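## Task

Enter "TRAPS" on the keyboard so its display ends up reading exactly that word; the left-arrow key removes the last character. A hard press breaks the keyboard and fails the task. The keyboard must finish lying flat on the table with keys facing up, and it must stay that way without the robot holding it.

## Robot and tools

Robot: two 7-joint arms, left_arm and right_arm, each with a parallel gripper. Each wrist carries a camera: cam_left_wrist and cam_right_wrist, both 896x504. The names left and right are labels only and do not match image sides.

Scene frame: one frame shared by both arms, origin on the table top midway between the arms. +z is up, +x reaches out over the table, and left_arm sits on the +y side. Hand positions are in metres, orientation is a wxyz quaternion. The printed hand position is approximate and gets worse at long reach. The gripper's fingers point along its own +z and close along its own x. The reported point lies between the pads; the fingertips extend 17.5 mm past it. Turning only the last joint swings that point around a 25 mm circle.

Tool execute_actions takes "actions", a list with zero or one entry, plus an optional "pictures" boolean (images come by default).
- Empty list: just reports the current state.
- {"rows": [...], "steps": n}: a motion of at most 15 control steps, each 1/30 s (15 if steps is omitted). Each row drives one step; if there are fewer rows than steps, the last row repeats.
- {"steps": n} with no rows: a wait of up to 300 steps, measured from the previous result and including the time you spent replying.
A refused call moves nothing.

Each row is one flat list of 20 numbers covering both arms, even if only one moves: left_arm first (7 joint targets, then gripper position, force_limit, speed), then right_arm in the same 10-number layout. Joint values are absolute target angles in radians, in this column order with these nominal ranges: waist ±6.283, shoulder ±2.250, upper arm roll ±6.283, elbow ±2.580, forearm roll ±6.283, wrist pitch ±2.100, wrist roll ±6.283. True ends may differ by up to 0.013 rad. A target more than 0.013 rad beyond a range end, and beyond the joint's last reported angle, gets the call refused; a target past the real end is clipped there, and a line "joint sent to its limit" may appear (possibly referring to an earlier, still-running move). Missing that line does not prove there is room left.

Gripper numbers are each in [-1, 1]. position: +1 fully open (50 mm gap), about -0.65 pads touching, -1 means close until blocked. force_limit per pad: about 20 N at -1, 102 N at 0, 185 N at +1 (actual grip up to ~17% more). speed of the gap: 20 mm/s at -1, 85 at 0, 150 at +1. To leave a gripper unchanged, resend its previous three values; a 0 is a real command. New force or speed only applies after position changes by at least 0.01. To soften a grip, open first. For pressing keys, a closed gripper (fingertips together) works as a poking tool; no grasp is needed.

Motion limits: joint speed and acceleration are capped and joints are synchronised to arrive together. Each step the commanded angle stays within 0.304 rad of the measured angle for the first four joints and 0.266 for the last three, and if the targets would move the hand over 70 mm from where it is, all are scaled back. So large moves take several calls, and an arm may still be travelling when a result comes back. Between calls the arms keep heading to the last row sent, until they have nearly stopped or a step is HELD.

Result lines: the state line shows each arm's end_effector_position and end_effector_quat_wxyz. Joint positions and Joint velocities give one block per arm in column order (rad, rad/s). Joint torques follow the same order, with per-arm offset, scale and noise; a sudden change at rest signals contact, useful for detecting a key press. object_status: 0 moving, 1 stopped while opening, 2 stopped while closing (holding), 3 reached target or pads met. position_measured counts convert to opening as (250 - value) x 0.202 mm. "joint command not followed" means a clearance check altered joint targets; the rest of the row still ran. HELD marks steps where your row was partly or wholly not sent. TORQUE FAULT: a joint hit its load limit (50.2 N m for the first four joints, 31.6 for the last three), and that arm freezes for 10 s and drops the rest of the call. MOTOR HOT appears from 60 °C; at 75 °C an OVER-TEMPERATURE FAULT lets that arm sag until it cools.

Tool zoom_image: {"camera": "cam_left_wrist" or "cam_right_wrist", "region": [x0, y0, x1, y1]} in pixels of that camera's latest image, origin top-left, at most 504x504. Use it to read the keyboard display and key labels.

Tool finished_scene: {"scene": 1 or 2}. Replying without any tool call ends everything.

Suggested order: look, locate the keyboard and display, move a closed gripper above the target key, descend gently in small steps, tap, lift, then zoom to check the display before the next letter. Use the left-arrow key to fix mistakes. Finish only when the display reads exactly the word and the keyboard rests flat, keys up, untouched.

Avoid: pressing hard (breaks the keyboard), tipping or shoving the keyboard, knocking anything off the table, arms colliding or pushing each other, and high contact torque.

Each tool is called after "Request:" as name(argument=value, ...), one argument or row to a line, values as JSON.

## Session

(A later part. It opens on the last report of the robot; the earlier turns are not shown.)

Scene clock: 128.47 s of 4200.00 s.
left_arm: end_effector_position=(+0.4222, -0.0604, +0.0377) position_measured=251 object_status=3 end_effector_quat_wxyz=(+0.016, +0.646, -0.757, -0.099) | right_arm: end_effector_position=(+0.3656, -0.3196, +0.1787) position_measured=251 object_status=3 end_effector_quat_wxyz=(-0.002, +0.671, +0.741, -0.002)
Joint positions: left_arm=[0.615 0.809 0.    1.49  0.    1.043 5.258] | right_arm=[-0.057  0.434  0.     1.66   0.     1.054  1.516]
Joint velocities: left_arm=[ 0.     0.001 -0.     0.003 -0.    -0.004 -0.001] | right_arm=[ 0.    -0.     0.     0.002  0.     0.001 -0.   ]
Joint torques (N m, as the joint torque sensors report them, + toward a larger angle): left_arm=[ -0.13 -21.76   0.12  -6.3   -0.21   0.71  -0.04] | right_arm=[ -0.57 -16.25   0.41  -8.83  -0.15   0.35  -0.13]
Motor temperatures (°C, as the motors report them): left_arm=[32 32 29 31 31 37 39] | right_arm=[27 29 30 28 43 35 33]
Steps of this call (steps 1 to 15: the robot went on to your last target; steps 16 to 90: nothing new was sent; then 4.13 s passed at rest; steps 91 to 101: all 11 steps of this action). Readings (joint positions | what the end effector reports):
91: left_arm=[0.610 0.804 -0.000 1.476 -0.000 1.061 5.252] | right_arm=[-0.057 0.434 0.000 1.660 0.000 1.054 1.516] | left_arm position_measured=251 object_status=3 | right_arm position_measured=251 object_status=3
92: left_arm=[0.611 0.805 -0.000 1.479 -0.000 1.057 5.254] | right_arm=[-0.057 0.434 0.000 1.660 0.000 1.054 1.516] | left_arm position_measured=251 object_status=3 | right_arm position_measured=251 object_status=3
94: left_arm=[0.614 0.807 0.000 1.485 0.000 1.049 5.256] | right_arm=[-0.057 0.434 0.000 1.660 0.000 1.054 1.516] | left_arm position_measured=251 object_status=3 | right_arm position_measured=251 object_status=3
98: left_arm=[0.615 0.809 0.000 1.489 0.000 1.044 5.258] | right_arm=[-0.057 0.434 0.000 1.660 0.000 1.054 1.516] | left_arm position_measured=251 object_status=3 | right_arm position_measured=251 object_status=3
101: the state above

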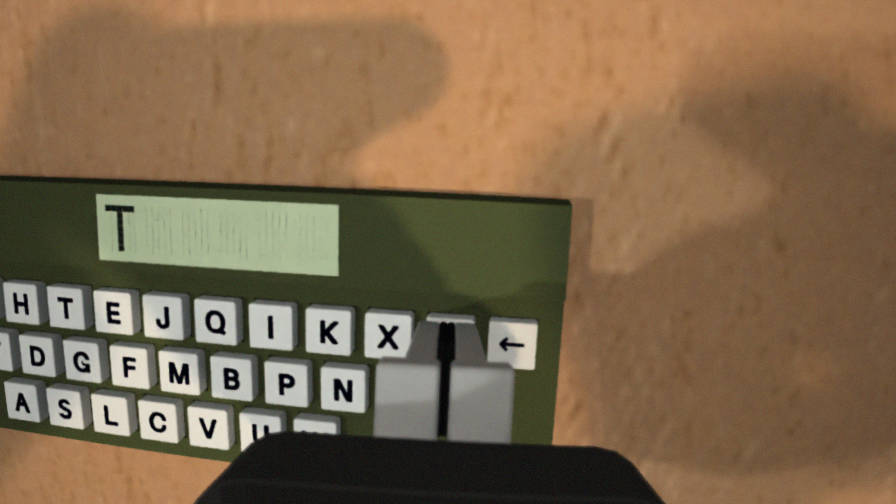

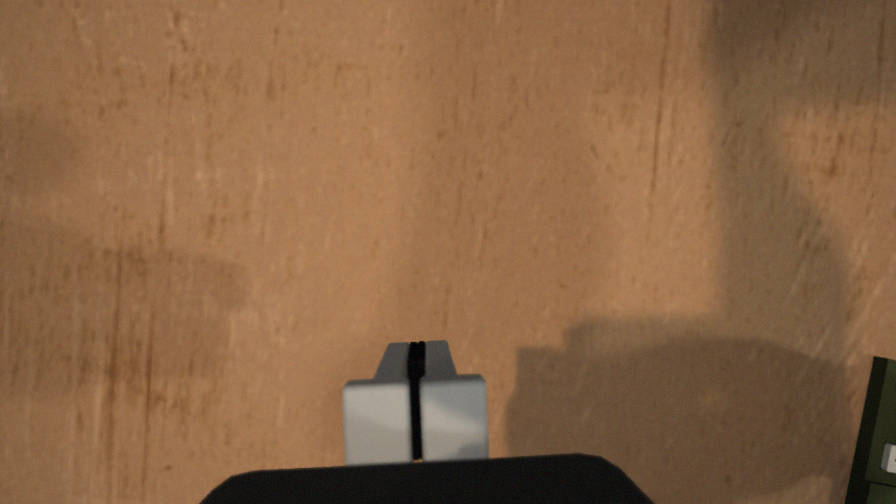

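Request:
execute_actions(
  actions=[
    {"rows": [[0.6153,0.8121,0,1.4939,0,1.0356,5.2579,-1,-1,0,-0.057,0.434,0,1.66,0,1.054,1.516,-1,-1,0]], "steps": 10},
  ],
)

Scene clock: 130.00 s of 4200.00 s.
left_arm: end_effector_position=(+0.4218, -0.0602, +0.0351) position_measured=251 object_status=3 end_effector_quat_wxyz=(+0.016, +0.646, -0.757, -0.098) | right_arm: end_effector_position=(+0.3656, -0.3196, +0.1787) position_measured=251 object_status=3 end_effector_quat_wxyz=(-0.002, +0.671, +0.741, -0.002)
Joint positions: left_arm=[ 0.615  0.812  0.     1.494 -0.     1.036  5.258] | right_arm=[-0.057  0.434  0.     1.66   0.     1.054  1.516]
Joint velocities: left_arm=[ 0.001  0.001  0.001  0.001  0.    -0.002 -0.002] | right_arm=[ 0.    -0.     0.    -0.     0.     0.002  0.   ]
Joint torques (N m, as the joint torque sensors report them, + toward a larger angle): left_arm=[ -0.04 -21.6    0.63  -6.3   -0.1    1.08   0.05] | right_arm=[ -0.48 -16.34   0.3   -8.83  -0.05   0.38  -0.12]
Motor temperatures (°C, as the motors report them): left_arm=[32 32 29 31 31 37 39] | right_arm=[27 29 30 28 43 35 33]
Steps of this call (steps 1 to 15: the robot went on to your last target; steps 16 to 36: nothing new was sent; steps 37 to 46: all 10 steps of this action). Readings (joint positions | what the end effector reports):
37: left_arm=[0.615 0.809 0.000 1.490 -0.000 1.042 5.258] | right_arm=[-0.057 0.434 0.000 1.660 0.000 1.054 1.516] | left_arm position_measured=251 object_status=3 | right_arm position_measured=251 object_status=3
38: left_arm=[0.615 0.810 0.000 1.491 -0.000 1.040 5.258] | right_arm=[-0.057 0.434 0.000 1.660 0.000 1.054 1.516] | left_arm position_measured=251 object_status=3 | right_arm position_measured=251 object_status=3
40: left_arm=[0.615 0.811 0.000 1.493 0.000 1.038 5.258] | right_arm=[-0.057 0.434 0.000 1.660 0.000 1.054 1.516] | left_arm position_measured=251 object_status=3 | right_arm position_measured=251 object_status=3
44: left_arm=[0.615 0.812 0.000 1.493 -0.000 1.036 5.258] | right_arm=[-0.057 0.434 0.000 1.660 0.000 1.054 1.516] | left_arm position_measured=251 object_status=3 | right_arm position_measured=251 object_status=3
46: the state above

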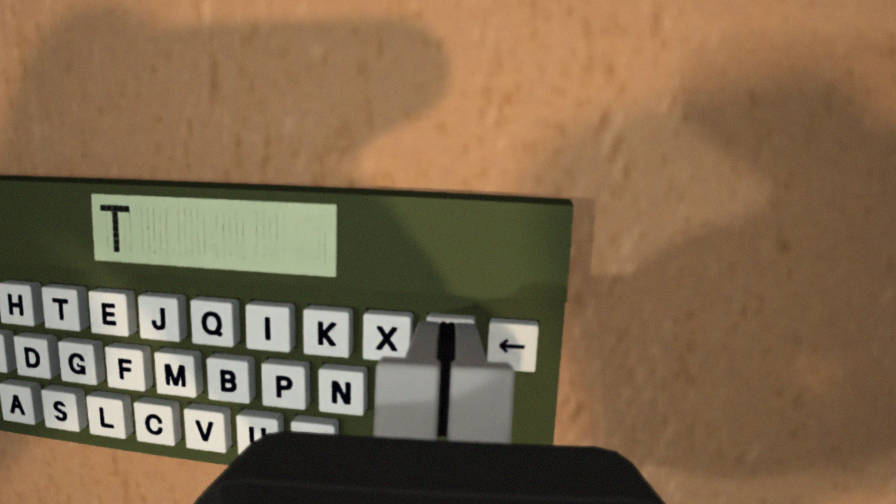

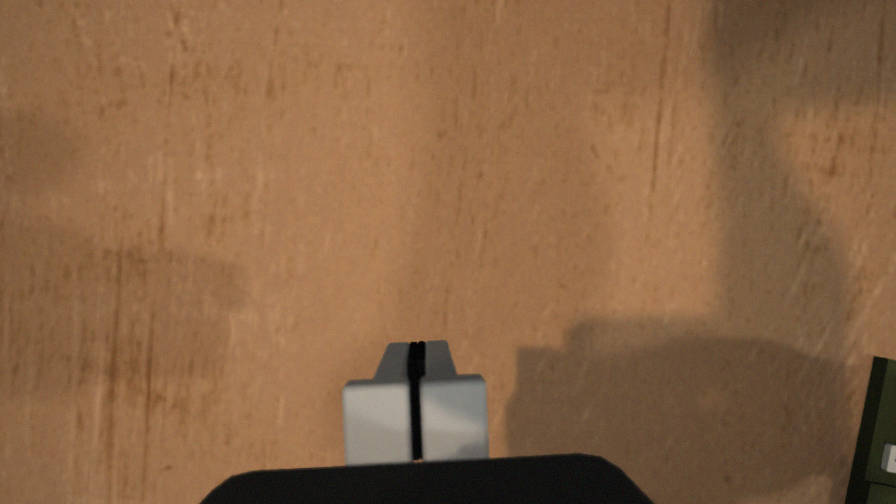

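Request:
execute_actions(
  actions=[
    {"rows": [[0.6153,0.8136,0,1.4958,0,1.0322,5.2579,-1,-1,0,-0.057,0.434,0,1.66,0,1.054,1.516,-1,-1,0]], "steps": 9},
  ],
)

Scene clock: 130.87 s of 4200.00 s.
left_arm: end_effector_position=(+0.4218, -0.0601, +0.0339) position_measured=251 object_status=3 end_effector_quat_wxyz=(+0.016, +0.646, -0.757, -0.098) | right_arm: end_effector_position=(+0.3656, -0.3196, +0.1787) position_measured=251 object_status=3 end_effector_quat_wxyz=(-0.002, +0.671, +0.741, -0.002)
Joint positions: left_arm=[ 0.615  0.813  0.     1.495 -0.     1.032  5.258] | right_arm=[-0.057  0.434  0.     1.66   0.     1.054  1.516]
Joint velocities: left_arm=[-0.001  0.     0.     0.001  0.    -0.002  0.001] | right_arm=[-0.    -0.    -0.     0.001  0.     0.001  0.   ]
Joint torques (N m, as the joint torque sensors report them, + toward a larger angle): left_arm=[ -0.45 -21.43   0.21  -6.17  -0.06   1.12   0.06] | right_arm=[ -0.57 -16.17   0.42  -9.    -0.12   0.39  -0.1 ]
Motor temperatures (°C, as the motors report them): left_arm=[32 32 29 31 31 37 39] | right_arm=[27 29 30 28 43 35 33]
Steps of this call (steps 1 to 15: the robot went on to your last target; steps 16 to 17: nothing new was sent; steps 18 to 26: all 9 steps of this action). Readings (joint positions | what the end effector reports):
18: left_arm=[0.615 0.812 0.000 1.494 -0.000 1.035 5.258] | right_arm=[-0.057 0.434 0.000 1.660 0.000 1.054 1.516] | left_arm position_measured=251 object_status=3 | right_arm position_measured=251 object_status=3
19: left_arm=[0.615 0.812 0.000 1.494 -0.000 1.034 5.258] | right_arm=[-0.057 0.434 0.000 1.660 0.000 1.054 1.516] | left_arm position_measured=251 object_status=3 | right_arm position_measured=251 object_status=3
21: left_arm=[0.615 0.813 0.000 1.495 0.000 1.033 5.258] | right_arm=[-0.057 0.434 0.000 1.660 0.000 1.054 1.516] | left_arm position_measured=251 object_status=3 | right_arm position_measured=251 object_status=3
25: left_arm=[0.615 0.813 0.000 1.495 -0.000 1.032 5.258] | right_arm=[-0.057 0.434 0.000 1.660 0.000 1.054 1.516] | left_arm position_measured=251 object_status=3 | right_arm position_measured=251 object_status=3
26: the state above

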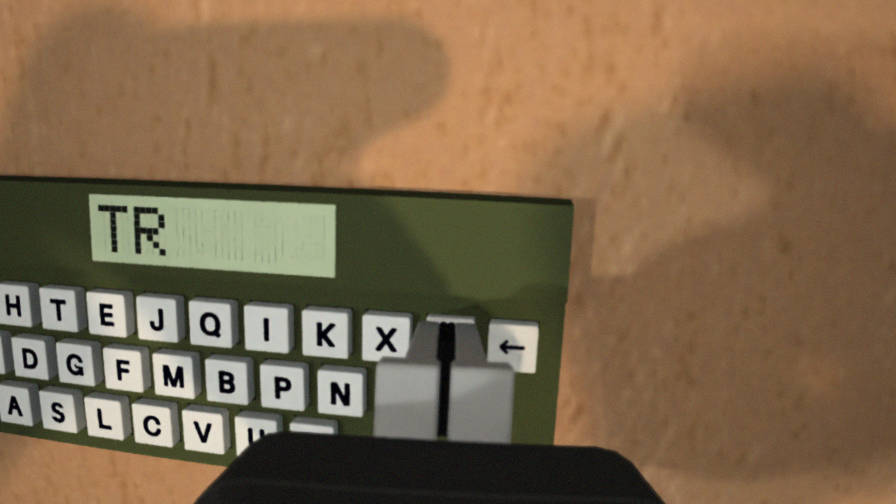

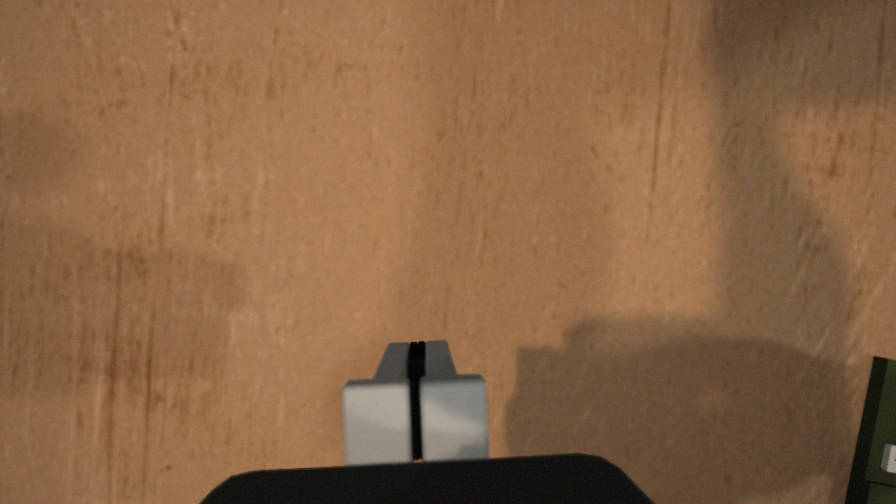

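Request:
execute_actions(
  actions=[
    {"rows": [[0.6153,0.8020,0,1.4811,0,1.0585,5.2579,-1,-1,0,-0.057,0.434,0,1.66,0,1.054,1.516,-1,-1,0],[0.6153,0.8020,0,1.4811,0,1.0585,5.2579,-1,-1,0,-0.057,0.434,0,1.66,0,1.054,1.516,-1,-1,0],[0.6153,0.8020,0,1.4811,0,1.0585,5.2579,-1,-1,0,-0.057,0.434,0,1.66,0,1.054,1.516,-1,-1,0],[0.6153,0.8020,0,1.4811,0,1.0585,5.2579,-1,-1,0,-0.057,0.434,0,1.66,0,1.054,1.516,-1,-1,0],[0.6153,0.8020,0,1.4811,0,1.0585,5.2579,-1,-1,0,-0.057,0.434,0,1.66,0,1.054,1.516,-1,-1,0],[0.6153,0.8020,0,1.4811,0,1.0585,5.2579,-1,-1,0,-0.057,0.434,0,1.66,0,1.054,1.516,-1,-1,0],[0.3338,0.6429,0,1.8445,0,0.8542,4.9764,-1,-1,0,-0.057,0.434,0,1.66,0,1.054,1.516,-1,-1,0]], "steps": 15},
  ],
  pictures=false,
)

Request:
execute_actions(
  actions=[
    {"steps": 24},
  ],
)

Request:
zoom_image(
  camera="cam_left_wrist",
  region=[340, 270, 580, 410],
)

Scene clock: 143.23 s of 4200.00 s.
left_arm: end_effector_position=(+0.4346, +0.0106, +0.0466) position_measured=251 object_status=3 end_effector_quat_wxyz=(+0.027, +0.648, -0.756, -0.087) | right_arm: end_effector_position=(+0.3656, -0.3196, +0.1787) position_measured=251 object_status=3 end_effector_quat_wxyz=(-0.002, +0.671, +0.741, -0.002)
Joint positions: left_arm=[ 0.474  0.721 -0.     1.646 -0.     0.957  5.122] | right_arm=[-0.057  0.434  0.     1.66   0.     1.054  1.516]
Joint velocities: left_arm=[-0.599 -0.327  0.004  0.839  0.005 -0.439 -0.622] | right_arm=[-0.    -0.     0.     0.     0.    -0.001  0.   ]
Joint torques (N m, as the joint torque sensors report them, + toward a larger angle): left_arm=[  1.05 -20.33   1.39  -5.35  -0.03   1.18  -0.34] | right_arm=[ -0.56 -16.33   0.29  -8.81  -0.12   0.41  -0.14]
Motor temperatures (°C, as the motors report them): left_arm=[32 32 29 31 31 37 39] | right_arm=[27 29 30 28 43 35 33]
Steps of this call (steps 1 to 15: the robot went on to your last target; steps 16 to 90: nothing new was sent; then 8.87 s passed at rest; steps 91 to 105: all 15 steps of this action). Readings (joint positions | what the end effector reports):
91: left_arm=[0.615 0.812 0.000 1.495 0.000 1.033 5.258] | right_arm=[-0.057 0.434 0.000 1.660 0.000 1.054 1.516] | left_arm position_measured=251 object_status=3 | right_arm position_measured=251 object_status=3
92: left_arm=[0.615 0.809 -0.000 1.492 0.000 1.040 5.258] | right_arm=[-0.057 0.434 0.000 1.660 0.000 1.054 1.516] | left_arm position_measured=251 object_status=3 | right_arm position_measured=251 object_status=3
94: left_arm=[0.615 0.805 0.000 1.485 -0.000 1.050 5.258] | right_arm=[-0.057 0.434 -0.000 1.660 0.000 1.054 1.516] | left_arm position_measured=251 object_status=3 | right_arm position_measured=251 object_status=3
98: left_arm=[0.608 0.798 0.002 1.488 0.001 1.052 5.253] | right_arm=[-0.057 0.434 0.000 1.660 0.000 1.054 1.516] | left_arm position_measured=251 object_status=3 | right_arm position_measured=251 object_status=3
105: the state above

Scene clock: 144.03 s of 4200.00 s.
left_arm: end_effector_position=(+0.4117, +0.0872, +0.0429) position_measured=251 object_status=3 end_effector_quat_wxyz=(+0.043, +0.645, -0.757, -0.090) | right_arm: end_effector_position=(+0.3656, -0.3196, +0.1787) position_measured=251 object_status=3 end_effector_quat_wxyz=(-0.002, +0.671, +0.741, -0.002)
Joint positions: left_arm=[ 0.334  0.643 -0.     1.844 -0.     0.854  4.976] | right_arm=[-0.057  0.434  0.     1.66   0.     1.054  1.516]
Joint velocities: left_arm=[-0.003 -0.001  0.     0.    -0.     0.     0.   ] | right_arm=[ 0.     0.     0.     0.001 -0.    -0.    -0.   ]
Joint torques (N m, as the joint torque sensors report them, + toward a larger angle): left_arm=[  0.14 -17.84   0.    -5.22  -0.05   0.95   0.03] | right_arm=[ -0.52 -16.25   0.53  -8.97  -0.09   0.36  -0.14]
Motor temperatures (°C, as the motors report them): left_arm=[32 32 29 31 31 37 39] | right_arm=[27 29 30 28 43 35 33]
Steps of this call (steps 1 to 24: the robot went on to your last target). Readings (joint positions | what the end effector reports):
1: left_arm=[0.454 0.710 -0.000 1.674 -0.000 0.942 5.101] | right_arm=[-0.057 0.434 -0.000 1.660 0.000 1.054 1.516] | left_arm position_measured=251 object_status=3 | right_arm position_measured=251 object_status=3
2: left_arm=[0.434 0.699 0.000 1.702 0.000 0.928 5.081] | right_arm=[-0.057 0.434 0.000 1.660 0.000 1.054 1.516] | left_arm position_measured=251 object_status=3 | right_arm position_measured=251 object_status=3
4: left_arm=[0.397 0.678 -0.000 1.756 -0.000 0.900 5.041] | right_arm=[-0.057 0.434 0.000 1.660 0.000 1.054 1.516] | left_arm position_measured=251 object_status=3 | right_arm position_measured=251 object_status=3
8: left_arm=[0.348 0.652 -0.002 1.828 -0.001 0.863 4.988] | right_arm=[-0.057 0.434 0.000 1.660 0.000 1.054 1.516] | left_arm position_measured=251 object_status=3 | right_arm position_measured=251 object_status=3
24: the state above

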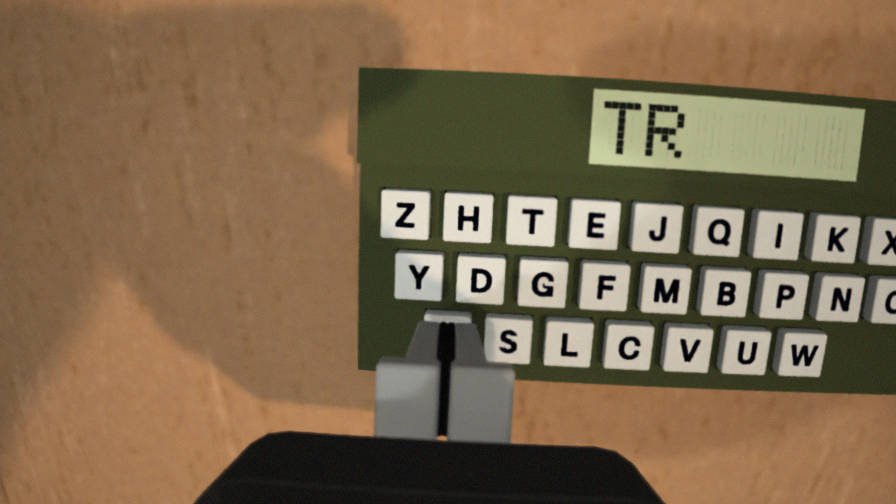

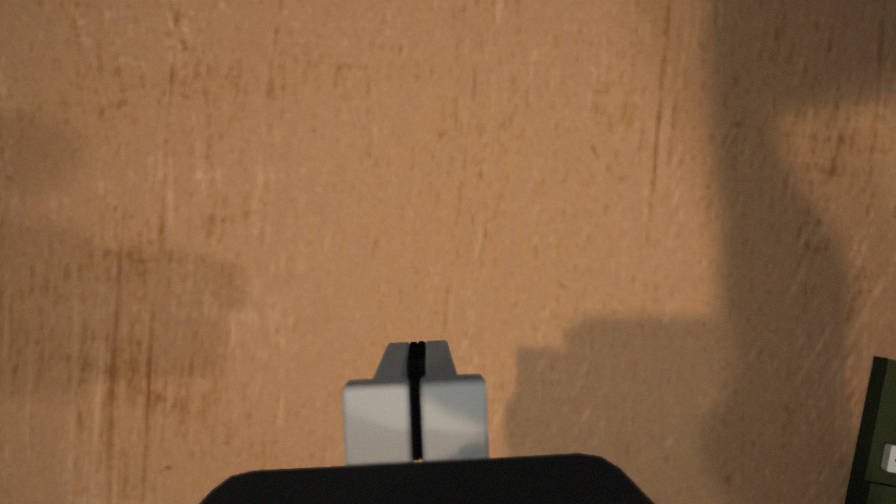

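Region (340, 270, 580, 410) of cam_left_wrist's 896x504 image, scaled by 2.100; it fills the top 294 rows of this view, and the rest is white.

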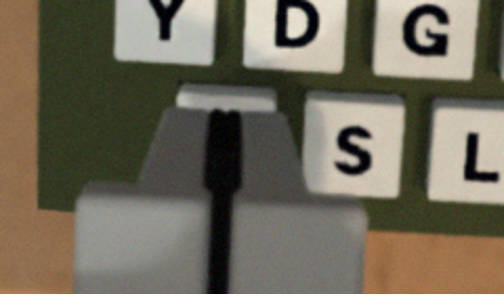

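Request:
execute_actions(
  actions=[
    {"rows": [[0.3338,0.6577,0,1.8569,0,0.8270,4.9764,-1,-1,0,-0.057,0.434,0,1.66,0,1.054,1.516,-1,-1,0]], "steps": 13},
  ],
)

Scene clock: 146.97 s of 4200.00 s.
left_arm: end_effector_position=(+0.4103, +0.0879, +0.0343) position_measured=251 object_status=3 end_effector_quat_wxyz=(+0.043, +0.646, -0.757, -0.090) | right_arm: end_effector_position=(+0.3656, -0.3196, +0.1787) position_measured=251 object_status=3 end_effector_quat_wxyz=(-0.002, +0.671, +0.741, -0.002)
Joint positions: left_arm=[ 0.334  0.657  0.     1.857 -0.     0.827  4.976] | right_arm=[-0.057  0.434  0.     1.66   0.     1.054  1.516]
Joint velocities: left_arm=[-0.     0.002 -0.     0.001 -0.    -0.003 -0.001] | right_arm=[ 0.    -0.    -0.    -0.001 -0.     0.     0.   ]
Joint torques (N m, as the joint torque sensors report them, + toward a larger angle): left_arm=[ -0.22 -17.53   0.15  -4.62   0.     1.29   0.04] | right_arm=[ -0.52 -16.23   0.46  -9.04  -0.09   0.29  -0.11]
Motor temperatures (°C, as the motors report them): left_arm=[32 32 29 31 31 37 39] | right_arm=[27 30 30 28 43 35 33]
Steps of this call (steps 1 to 15: the robot went on to your last target; steps 16 to 75: nothing new was sent; steps 76 to 88: all 13 steps of this action). Readings (joint positions | what the end effector reports):
76: left_arm=[0.334 0.644 0.000 1.845 -0.000 0.853 4.976] | right_arm=[-0.057 0.434 0.000 1.660 0.000 1.054 1.516] | left_arm position_measured=251 object_status=3 | right_arm position_measured=251 object_status=3
77: left_arm=[0.334 0.648 0.000 1.848 -0.000 0.846 4.976] | right_arm=[-0.057 0.434 0.000 1.660 0.000 1.054 1.516] | left_arm position_measured=251 object_status=3 | right_arm position_measured=251 object_status=3
79: left_arm=[0.334 0.654 -0.000 1.853 0.000 0.835 4.976] | right_arm=[-0.057 0.434 0.000 1.660 0.000 1.054 1.516] | left_arm position_measured=251 object_status=3 | right_arm position_measured=251 object_status=3
83: left_arm=[0.334 0.656 0.000 1.856 -0.000 0.828 4.976] | right_arm=[-0.057 0.434 0.000 1.660 0.000 1.054 1.516] | left_arm position_measured=251 object_status=3 | right_arm position_measured=251 object_status=3
88: the state above

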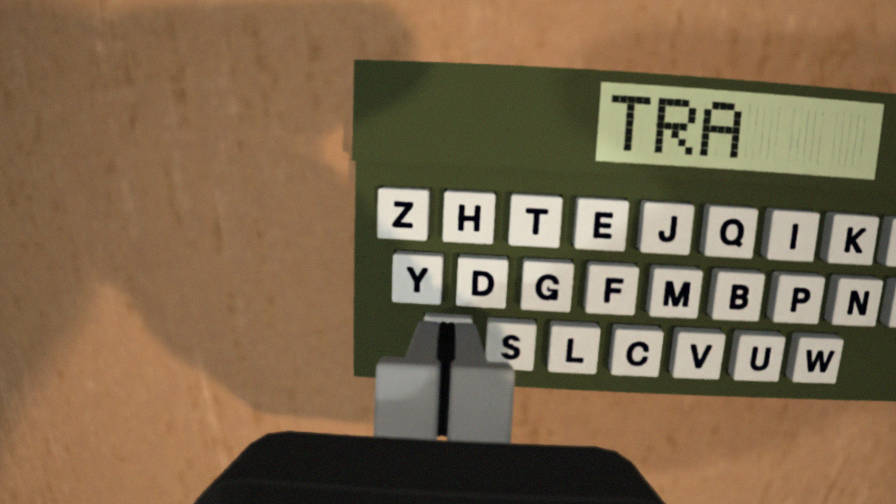

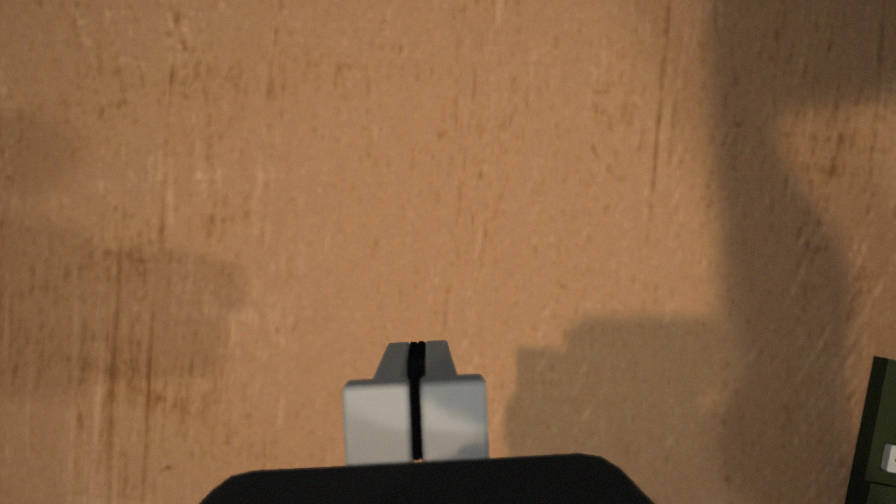

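Request:
execute_actions(
  actions=[
    {"rows": [[0.3338,0.6415,0,1.8433,0,0.8568,4.9764,-1,-1,0,-0.057,0.434,0,1.66,0,1.054,1.516,-1,-1,0],[0.3338,0.6415,0,1.8433,0,0.8568,4.9764,-1,-1,0,-0.057,0.434,0,1.66,0,1.054,1.516,-1,-1,0],[0.3338,0.6415,0,1.8433,0,0.8568,4.9764,-1,-1,0,-0.057,0.434,0,1.66,0,1.054,1.516,-1,-1,0],[0.3338,0.6415,0,1.8433,0,0.8568,4.9764,-1,-1,0,-0.057,0.434,0,1.66,0,1.054,1.516,-1,-1,0],[0.3338,0.6415,0,1.8433,0,0.8568,4.9764,-1,-1,0,-0.057,0.434,0,1.66,0,1.054,1.516,-1,-1,0],[0.3338,0.6415,0,1.8433,0,0.8568,4.9764,-1,-1,0,-0.057,0.434,0,1.66,0,1.054,1.516,-1,-1,0],[0.5409,0.7326,0,1.6400,0,0.9691,5.1835,-1,-1,0,-0.057,0.434,0,1.66,0,1.054,1.516,-1,-1,0]], "steps": 15},
  ],
  pictures=false,
)

Request:
execute_actions(
  actions=[
    {"steps": 16},
  ],
)

Request:
zoom_image(
  camera="cam_left_wrist",
  region=[340, 270, 580, 410],
)

Scene clock: 158.97 s of 4200.00 s.
left_arm: end_effector_position=(+0.4157, +0.0145, +0.0427) position_measured=251 object_status=3 end_effector_quat_wxyz=(+0.029, +0.645, -0.758, -0.096) | right_arm: end_effector_position=(+0.3656, -0.3196, +0.1787) position_measured=251 object_status=3 end_effector_quat_wxyz=(-0.002, +0.671, +0.741, -0.002)
Joint positions: left_arm=[0.488 0.71  0.001 1.692 0.    0.94  5.13 ] | right_arm=[-0.057  0.434  0.     1.66   0.     1.054  1.516]
Joint velocities: left_arm=[ 0.545  0.225  0.023 -0.579  0.007  0.312  0.603] | right_arm=[ 0.    -0.    -0.    -0.001 -0.    -0.001  0.   ]
Joint torques (N m, as the joint torque sensors report them, + toward a larger angle): left_arm=[ -2.15 -19.67  -1.15  -5.05  -0.22   1.15  -0.22] | right_arm=[ -0.48 -16.08   0.33  -8.87  -0.12   0.41  -0.12]
Motor temperatures (°C, as the motors report them): left_arm=[32 32 29 31 31 37 39] | right_arm=[27 30 30 28 43 35 33]
Steps of this call (steps 1 to 15: the robot went on to your last target; steps 16 to 90: nothing new was sent; then 8.50 s passed at rest; steps 91 to 105: all 15 steps of this action). Readings (joint positions | what the end effector reports):
91: left_arm=[0.334 0.656 -0.000 1.856 0.000 0.828 4.976] | right_arm=[-0.057 0.434 0.000 1.660 0.000 1.054 1.516] | left_arm position_measured=251 object_status=3 | right_arm position_measured=251 object_status=3
92: left_arm=[0.334 0.652 -0.000 1.853 0.000 0.835 4.976] | right_arm=[-0.057 0.434 0.000 1.660 0.000 1.054 1.516] | left_arm position_measured=251 object_status=3 | right_arm position_measured=251 object_status=3
94: left_arm=[0.334 0.646 0.000 1.847 -0.000 0.848 4.976] | right_arm=[-0.057 0.434 -0.000 1.660 0.000 1.054 1.516] | left_arm position_measured=251 object_status=3 | right_arm position_measured=251 object_status=3
98: left_arm=[0.342 0.647 -0.002 1.838 -0.001 0.860 4.982] | right_arm=[-0.057 0.434 0.000 1.660 0.000 1.054 1.516] | left_arm position_measured=251 object_status=3 | right_arm position_measured=251 object_status=3
105: the state above

Scene clock: 159.50 s of 4200.00 s.
left_arm: end_effector_position=(+0.4138, -0.0108, +0.0430) position_measured=251 object_status=3 end_effector_quat_wxyz=(+0.023, +0.646, -0.757, -0.097) | right_arm: end_effector_position=(+0.3656, -0.3196, +0.1787) position_measured=251 object_status=3 end_effector_quat_wxyz=(-0.002, +0.671, +0.741, -0.002)
Joint positions: left_arm=[0.541 0.732 0.    1.64  0.    0.969 5.183] | right_arm=[-0.057  0.434  0.     1.66   0.     1.054  1.516]
Joint velocities: left_arm=[ 0.001  0.002 -0.001  0.    -0.     0.     0.001] | right_arm=[-0.     0.001 -0.    -0.    -0.     0.    -0.   ]
Joint torques (N m, as the joint torque sensors report them, + toward a larger angle): left_arm=[ -0.11 -19.64  -0.14  -5.96  -0.17   0.94   0.28] | right_arm=[ -0.76 -16.22   0.46  -8.87  -0.16   0.45  -0.1 ]
Motor temperatures (°C, as the motors report them): left_arm=[32 32 29 31 31 37 39] | right_arm=[27 30 30 28 43 35 33]
Steps of this call (steps 1 to 16: the robot went on to your last target). Readings (joint positions | what the end effector reports):
1: left_arm=[0.505 0.717 0.001 1.675 0.001 0.950 5.148] | right_arm=[-0.057 0.434 0.000 1.660 0.000 1.054 1.516] | left_arm position_measured=251 object_status=3 | right_arm position_measured=251 object_status=3
2: left_arm=[0.517 0.722 0.002 1.661 0.001 0.957 5.162] | right_arm=[-0.057 0.434 0.000 1.660 0.000 1.054 1.516] | left_arm position_measured=251 object_status=3 | right_arm position_measured=251 object_status=3
4: left_arm=[0.531 0.727 0.002 1.646 0.001 0.965 5.178] | right_arm=[-0.057 0.434 0.000 1.660 0.000 1.054 1.516] | left_arm position_measured=251 object_status=3 | right_arm position_measured=251 object_status=3
8: left_arm=[0.538 0.731 0.000 1.641 0.000 0.969 5.183] | right_arm=[-0.057 0.434 0.000 1.660 0.000 1.054 1.516] | left_arm position_measured=251 object_status=3 | right_arm position_measured=251 object_status=3
16: the state above

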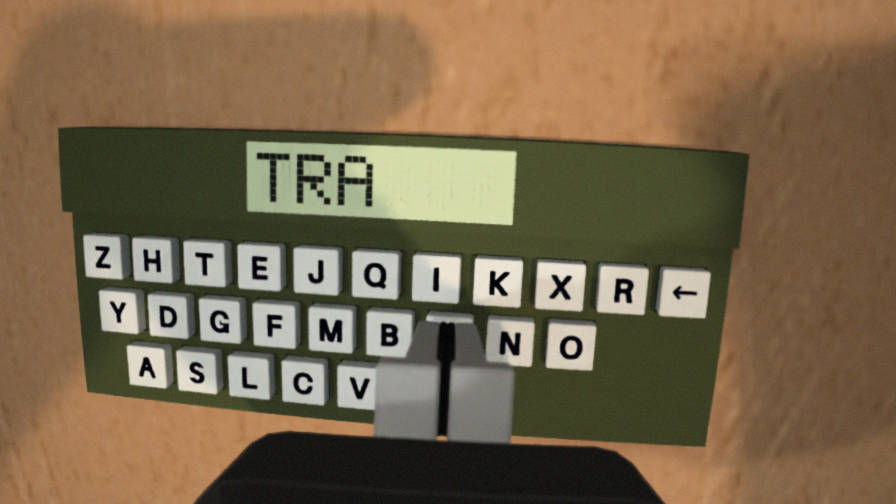

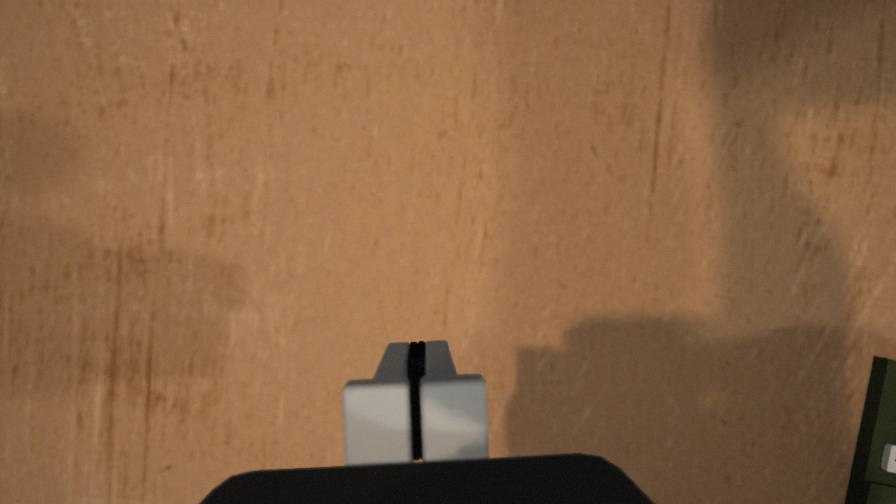

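Region (340, 270, 580, 410) of cam_left_wrist's 896x504 image, scaled by 2.100; it fills the top 294 rows of this view, and the rest is white.

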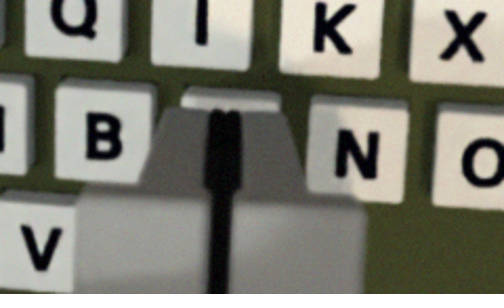

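Request:
execute_actions(
  actions=[
    {"rows": [[0.5409,0.7449,0,1.6527,0,0.9441,5.1835,-1,-1,0,-0.057,0.434,0,1.66,0,1.054,1.516,-1,-1,0]], "steps": 13},
  ],
)

Scene clock: 162.07 s of 4200.00 s.
left_arm: end_effector_position=(+0.4124, -0.0099, +0.0344) position_measured=251 object_status=3 end_effector_quat_wxyz=(+0.023, +0.646, -0.757, -0.097) | right_arm: end_effector_position=(+0.3656, -0.3196, +0.1787) position_measured=251 object_status=3 end_effector_quat_wxyz=(-0.002, +0.671, +0.741, -0.002)
Joint positions: left_arm=[ 0.541  0.744  0.     1.652 -0.     0.944  5.183] | right_arm=[-0.057  0.434  0.     1.66   0.     1.054  1.516]
Joint velocities: left_arm=[-0.001  0.001 -0.     0.001  0.    -0.002  0.001] | right_arm=[-0.     0.     0.     0.001  0.    -0.001  0.   ]
Joint torques (N m, as the joint torque sensors report them, + toward a larger angle): left_arm=[  0.01 -19.68   0.36  -5.76  -0.27   0.93   0.23] | right_arm=[ -0.62 -16.21   0.35  -8.87  -0.15   0.36  -0.08]
Motor temperatures (°C, as the motors report them): left_arm=[32 32 29 31 31 37 39] | right_arm=[27 30 30 28 43 35 33]
Steps of this call (steps 1 to 15: the robot went on to your last target; steps 16 to 64: nothing new was sent; steps 65 to 77: all 13 steps of this action). Readings (joint positions | what the end effector reports):
65: left_arm=[0.541 0.734 0.000 1.641 -0.000 0.968 5.184] | right_arm=[-0.057 0.434 0.000 1.660 0.000 1.054 1.516] | left_arm position_measured=251 object_status=3 | right_arm position_measured=251 object_status=3
66: left_arm=[0.541 0.737 0.000 1.643 -0.000 0.962 5.183] | right_arm=[-0.057 0.434 0.000 1.660 0.000 1.054 1.516] | left_arm position_measured=251 object_status=3 | right_arm position_measured=251 object_status=3
68: left_arm=[0.541 0.741 -0.000 1.649 0.000 0.952 5.183] | right_arm=[-0.057 0.434 0.000 1.660 0.000 1.054 1.516] | left_arm position_measured=251 object_status=3 | right_arm position_measured=251 object_status=3
72: left_arm=[0.541 0.744 0.000 1.652 -0.000 0.945 5.183] | right_arm=[-0.057 0.434 0.000 1.660 0.000 1.054 1.516] | left_arm position_measured=251 object_status=3 | right_arm position_measured=251 object_status=3
77: the state above

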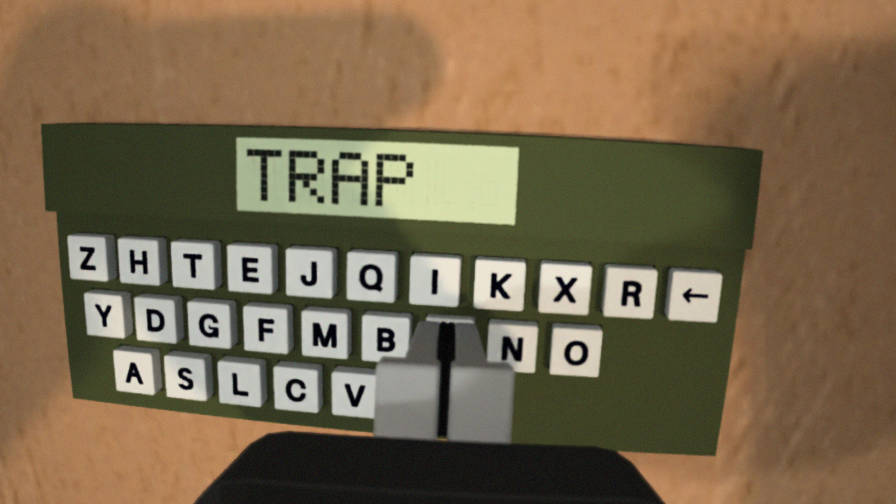

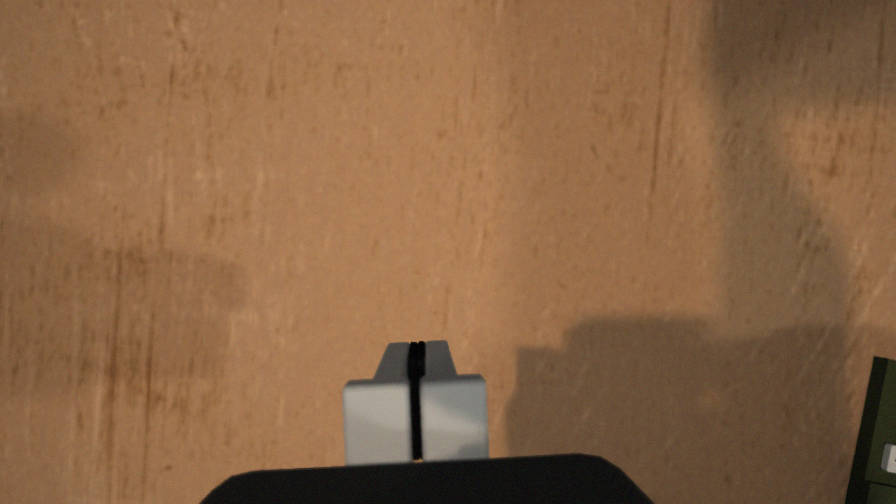

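Request:
execute_actions(
  actions=[
    {"rows": [[0.5409,0.7314,0,1.6387,0,0.9716,5.1835,-1,-1,0,-0.057,0.434,0,1.66,0,1.054,1.516,-1,-1,0],[0.5409,0.7314,0,1.6387,0,0.9716,5.1835,-1,-1,0,-0.057,0.434,0,1.66,0,1.054,1.516,-1,-1,0],[0.5409,0.7314,0,1.6387,0,0.9716,5.1835,-1,-1,0,-0.057,0.434,0,1.66,0,1.054,1.516,-1,-1,0],[0.5409,0.7314,0,1.6387,0,0.9716,5.1835,-1,-1,0,-0.057,0.434,0,1.66,0,1.054,1.516,-1,-1,0],[0.5409,0.7314,0,1.6387,0,0.9716,5.1835,-1,-1,0,-0.057,0.434,0,1.66,0,1.054,1.516,-1,-1,0],[0.5409,0.7314,0,1.6387,0,0.9716,5.1835,-1,-1,0,-0.057,0.434,0,1.66,0,1.054,1.516,-1,-1,0],[0.3777,0.6524,0,1.8228,0,0.8664,5.0203,-1,-1,0,-0.057,0.434,0,1.66,0,1.054,1.516,-1,-1,0]], "steps": 15},
  ],
  pictures=false,
)

Request:
execute_actions(
  actions=[
    {"steps": 13},
  ],
)

Scene clock: 170.20 s of 4200.00 s.
left_arm: end_effector_position=(+0.4128, +0.0560, +0.0433) position_measured=251 object_status=3 end_effector_quat_wxyz=(+0.035, +0.646, -0.757, -0.093) | right_arm: end_effector_position=(+0.3656, -0.3196, +0.1787) position_measured=251 object_status=3 end_effector_quat_wxyz=(-0.002, +0.671, +0.741, -0.002)
Joint positions: left_arm=[ 0.408  0.667 -0.002  1.787 -0.001  0.887  5.051] | right_arm=[-0.057  0.434  0.     1.66   0.     1.054  1.516]
Joint velocities: left_arm=[-0.394 -0.173 -0.015  0.51  -0.002 -0.278 -0.45 ] | right_arm=[ 0.     0.001 -0.    -0.001 -0.     0.001 -0.   ]
Joint torques (N m, as the joint torque sensors report them, + toward a larger angle): left_arm=[  2.81 -18.54   2.31  -6.69   0.47   0.99  -0.23] | right_arm=[ -0.47 -16.16   0.39  -8.82   0.03   0.41  -0.12]
Motor temperatures (°C, as the motors report them): left_arm=[32 32 29 31 31 37 39] | right_arm=[27 30 30 28 43 35 33]
Steps of this call (steps 1 to 15: the robot went on to your last target; steps 16 to 90: nothing new was sent; then 4.63 s passed at rest; steps 91 to 105: all 15 steps of this action). Readings (joint positions | what the end effector reports):
91: left_arm=[0.541 0.743 -0.000 1.652 -0.000 0.946 5.183] | right_arm=[-0.057 0.434 0.000 1.660 0.000 1.054 1.516] | left_arm position_measured=251 object_status=3 | right_arm position_measured=251 object_status=3
92: left_arm=[0.541 0.740 -0.000 1.649 0.000 0.952 5.183] | right_arm=[-0.057 0.434 0.000 1.660 0.000 1.054 1.516] | left_arm position_measured=251 object_status=3 | right_arm position_measured=251 object_status=3
94: left_arm=[0.541 0.735 0.000 1.643 -0.000 0.963 5.183] | right_arm=[-0.057 0.434 0.000 1.660 0.000 1.054 1.516] | left_arm position_measured=251 object_status=3 | right_arm position_measured=251 object_status=3
98: left_arm=[0.534 0.728 0.002 1.646 0.001 0.966 5.178] | right_arm=[-0.057 0.434 0.000 1.660 0.000 1.054 1.516] | left_arm position_measured=251 object_status=3 | right_arm position_measured=251 object_status=3
105: the state above

Scene clock: 170.63 s of 4200.00 s.
left_arm: end_effector_position=(+0.4091, +0.0698, +0.0429) position_measured=251 object_status=3 end_effector_quat_wxyz=(+0.039, +0.645, -0.757, -0.092) | right_arm: end_effector_position=(+0.3656, -0.3196, +0.1787) position_measured=251 object_status=3 end_effector_quat_wxyz=(-0.002, +0.671, +0.741, -0.002)
Joint positions: left_arm=[ 0.378  0.653 -0.     1.823 -0.     0.866  5.02 ] | right_arm=[-0.057  0.434  0.     1.66   0.     1.054  1.516]
Joint velocities: left_arm=[-0.005 -0.003  0.     0.001  0.    -0.     0.   ] | right_arm=[ 0.     0.     0.    -0.001  0.    -0.002 -0.   ]
Joint torques (N m, as the joint torque sensors report them, + toward a larger angle): left_arm=[ -0.73 -18.03   0.27  -5.41  -0.27   1.11   0.29] | right_arm=[ -0.55 -16.3    0.41  -8.83  -0.17   0.39  -0.05]
Motor temperatures (°C, as the motors report them): left_arm=[32 32 29 31 31 37 39] | right_arm=[27 30 30 28 43 35 33]
Steps of this call (steps 1 to 13: the robot went on to your last target). Readings (joint positions | what the end effector reports):
1: left_arm=[0.397 0.662 -0.002 1.802 -0.001 0.878 5.038] | right_arm=[-0.057 0.434 0.000 1.660 0.000 1.054 1.516] | left_arm position_measured=251 object_status=3 | right_arm position_measured=251 object_status=3
2: left_arm=[0.390 0.659 -0.002 1.812 -0.001 0.873 5.029] | right_arm=[-0.057 0.434 0.000 1.660 0.000 1.054 1.516] | left_arm position_measured=251 object_status=3 | right_arm position_measured=251 object_status=3
4: left_arm=[0.384 0.656 -0.002 1.820 -0.001 0.868 5.022] | right_arm=[-0.057 0.434 0.000 1.660 0.000 1.054 1.516] | left_arm position_measured=251 object_status=3 | right_arm position_measured=251 object_status=3
8: left_arm=[0.380 0.654 -0.000 1.822 -0.000 0.867 5.021] | right_arm=[-0.057 0.434 0.000 1.660 0.000 1.054 1.516] | left_arm position_measured=251 object_status=3 | right_arm position_measured=251 object_status=3
13: the state above

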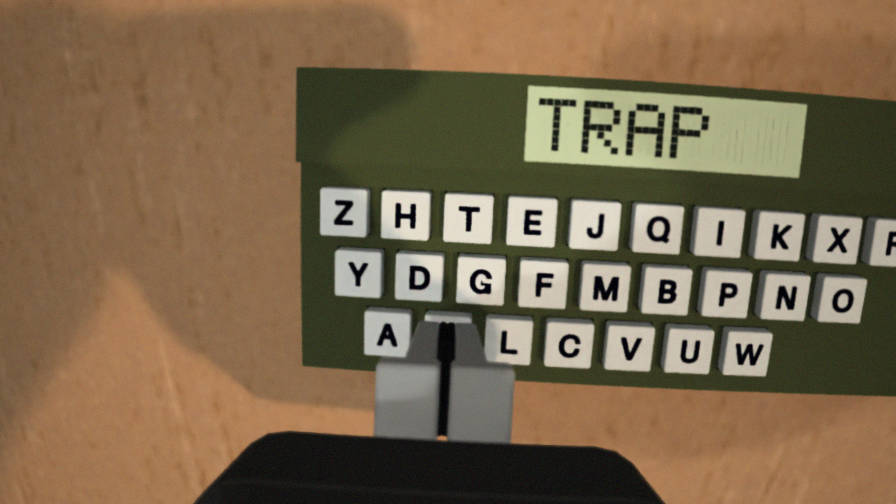

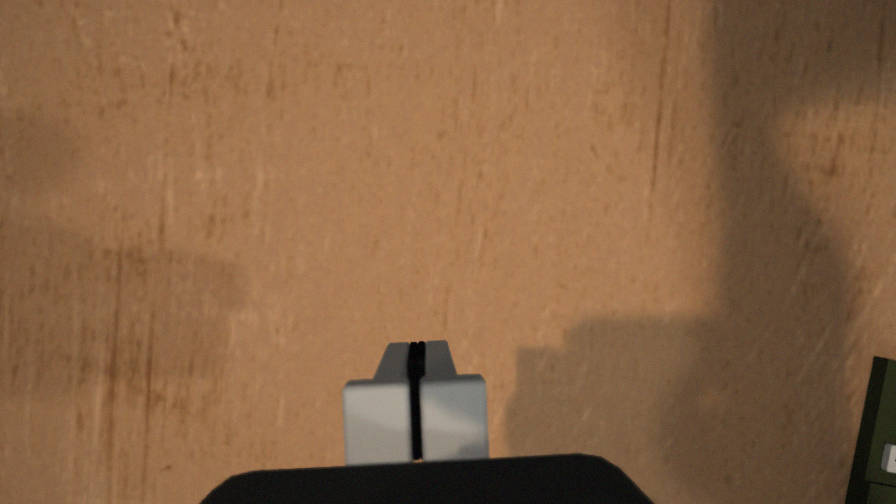

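Aligned over S. Pressing.

Request:
execute_actions(
  actions=[
    {"rows": [[0.3777,0.6670,0,1.8352,0,0.8394,5.0203,-1,-1,0,-0.057,0.434,0,1.66,0,1.054,1.516,-1,-1,0]], "steps": 13},
  ],
)

Scene clock: 171.80 s of 4200.00 s.
left_arm: end_effector_position=(+0.4077, +0.0707, +0.0343) position_measured=251 object_status=3 end_effector_quat_wxyz=(+0.039, +0.646, -0.757, -0.092) | right_arm: end_effector_position=(+0.3656, -0.3196, +0.1787) position_measured=251 object_status=3 end_effector_quat_wxyz=(-0.002, +0.671, +0.741, -0.002)
Joint positions: left_arm=[ 0.378  0.666  0.     1.835 -0.     0.839  5.02 ] | right_arm=[-0.057  0.434  0.     1.66   0.     1.054  1.516]
Joint velocities: left_arm=[-0.002  0.002 -0.     0.001 -0.    -0.002 -0.001] | right_arm=[-0.     0.001  0.     0.     0.     0.002  0.   ]
Joint torques (N m, as the joint torque sensors report them, + toward a larger angle): left_arm=[ -0.11 -18.28   0.19  -5.27  -0.11   1.06   0.17] | right_arm=[ -0.54 -16.33   0.47  -8.97  -0.09   0.44  -0.01]
Motor temperatures (°C, as the motors report them): left_arm=[32 32 29 31 31 37 39] | right_arm=[27 30 30 28 43 35 33]
Steps of this call (steps 1 to 22: the robot went on to your last target; steps 23 to 35: all 13 steps of this action). Readings (joint positions | what the end effector reports):
23: left_arm=[0.378 0.654 0.000 1.823 -0.000 0.865 5.020] | right_arm=[-0.057 0.434 0.000 1.660 0.000 1.054 1.516] | left_arm position_measured=251 object_status=3 | right_arm position_measured=251 object_status=3
24: left_arm=[0.378 0.658 0.000 1.826 -0.000 0.859 5.020] | right_arm=[-0.057 0.434 0.000 1.660 0.000 1.054 1.516] | left_arm position_measured=251 object_status=3 | right_arm position_measured=251 object_status=3
26: left_arm=[0.378 0.663 -0.000 1.832 0.000 0.848 5.020] | right_arm=[-0.057 0.434 0.000 1.660 0.000 1.054 1.516] | left_arm position_measured=251 object_status=3 | right_arm position_measured=251 object_status=3
30: left_arm=[0.378 0.666 0.000 1.834 -0.000 0.841 5.020] | right_arm=[-0.057 0.434 0.000 1.660 0.000 1.054 1.516] | left_arm position_measured=251 object_status=3 | right_arm position_measured=251 object_status=3
35: the state above

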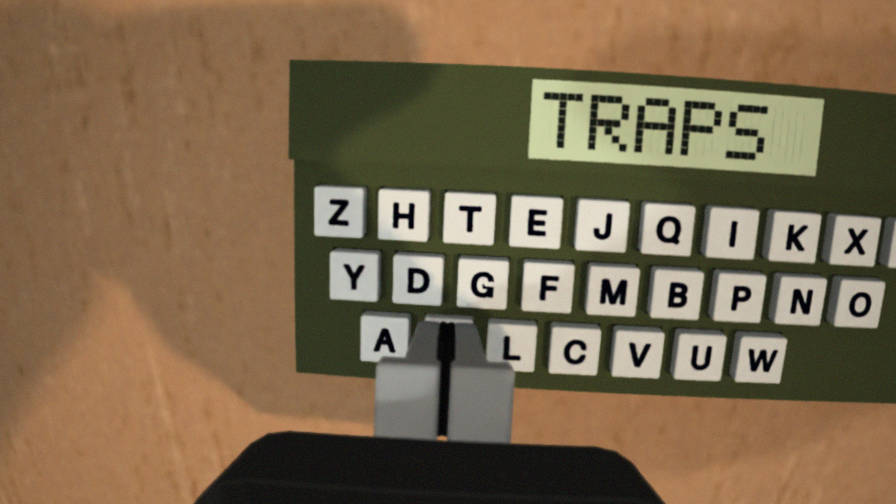

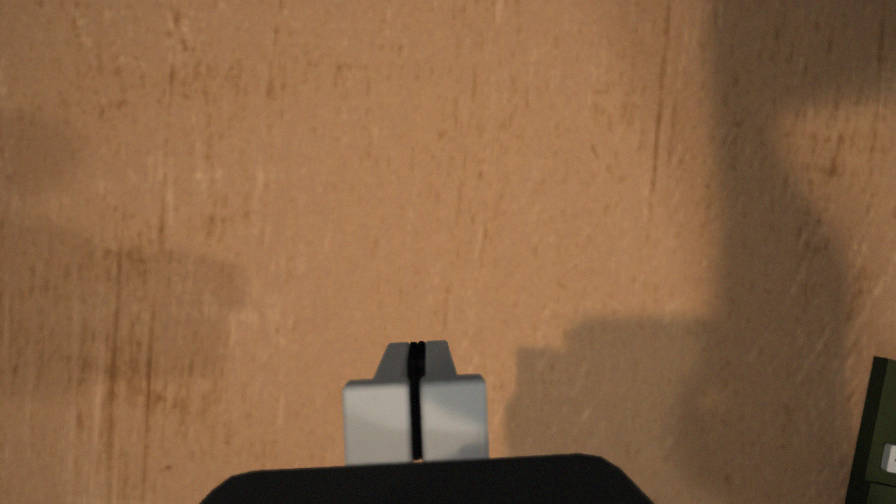

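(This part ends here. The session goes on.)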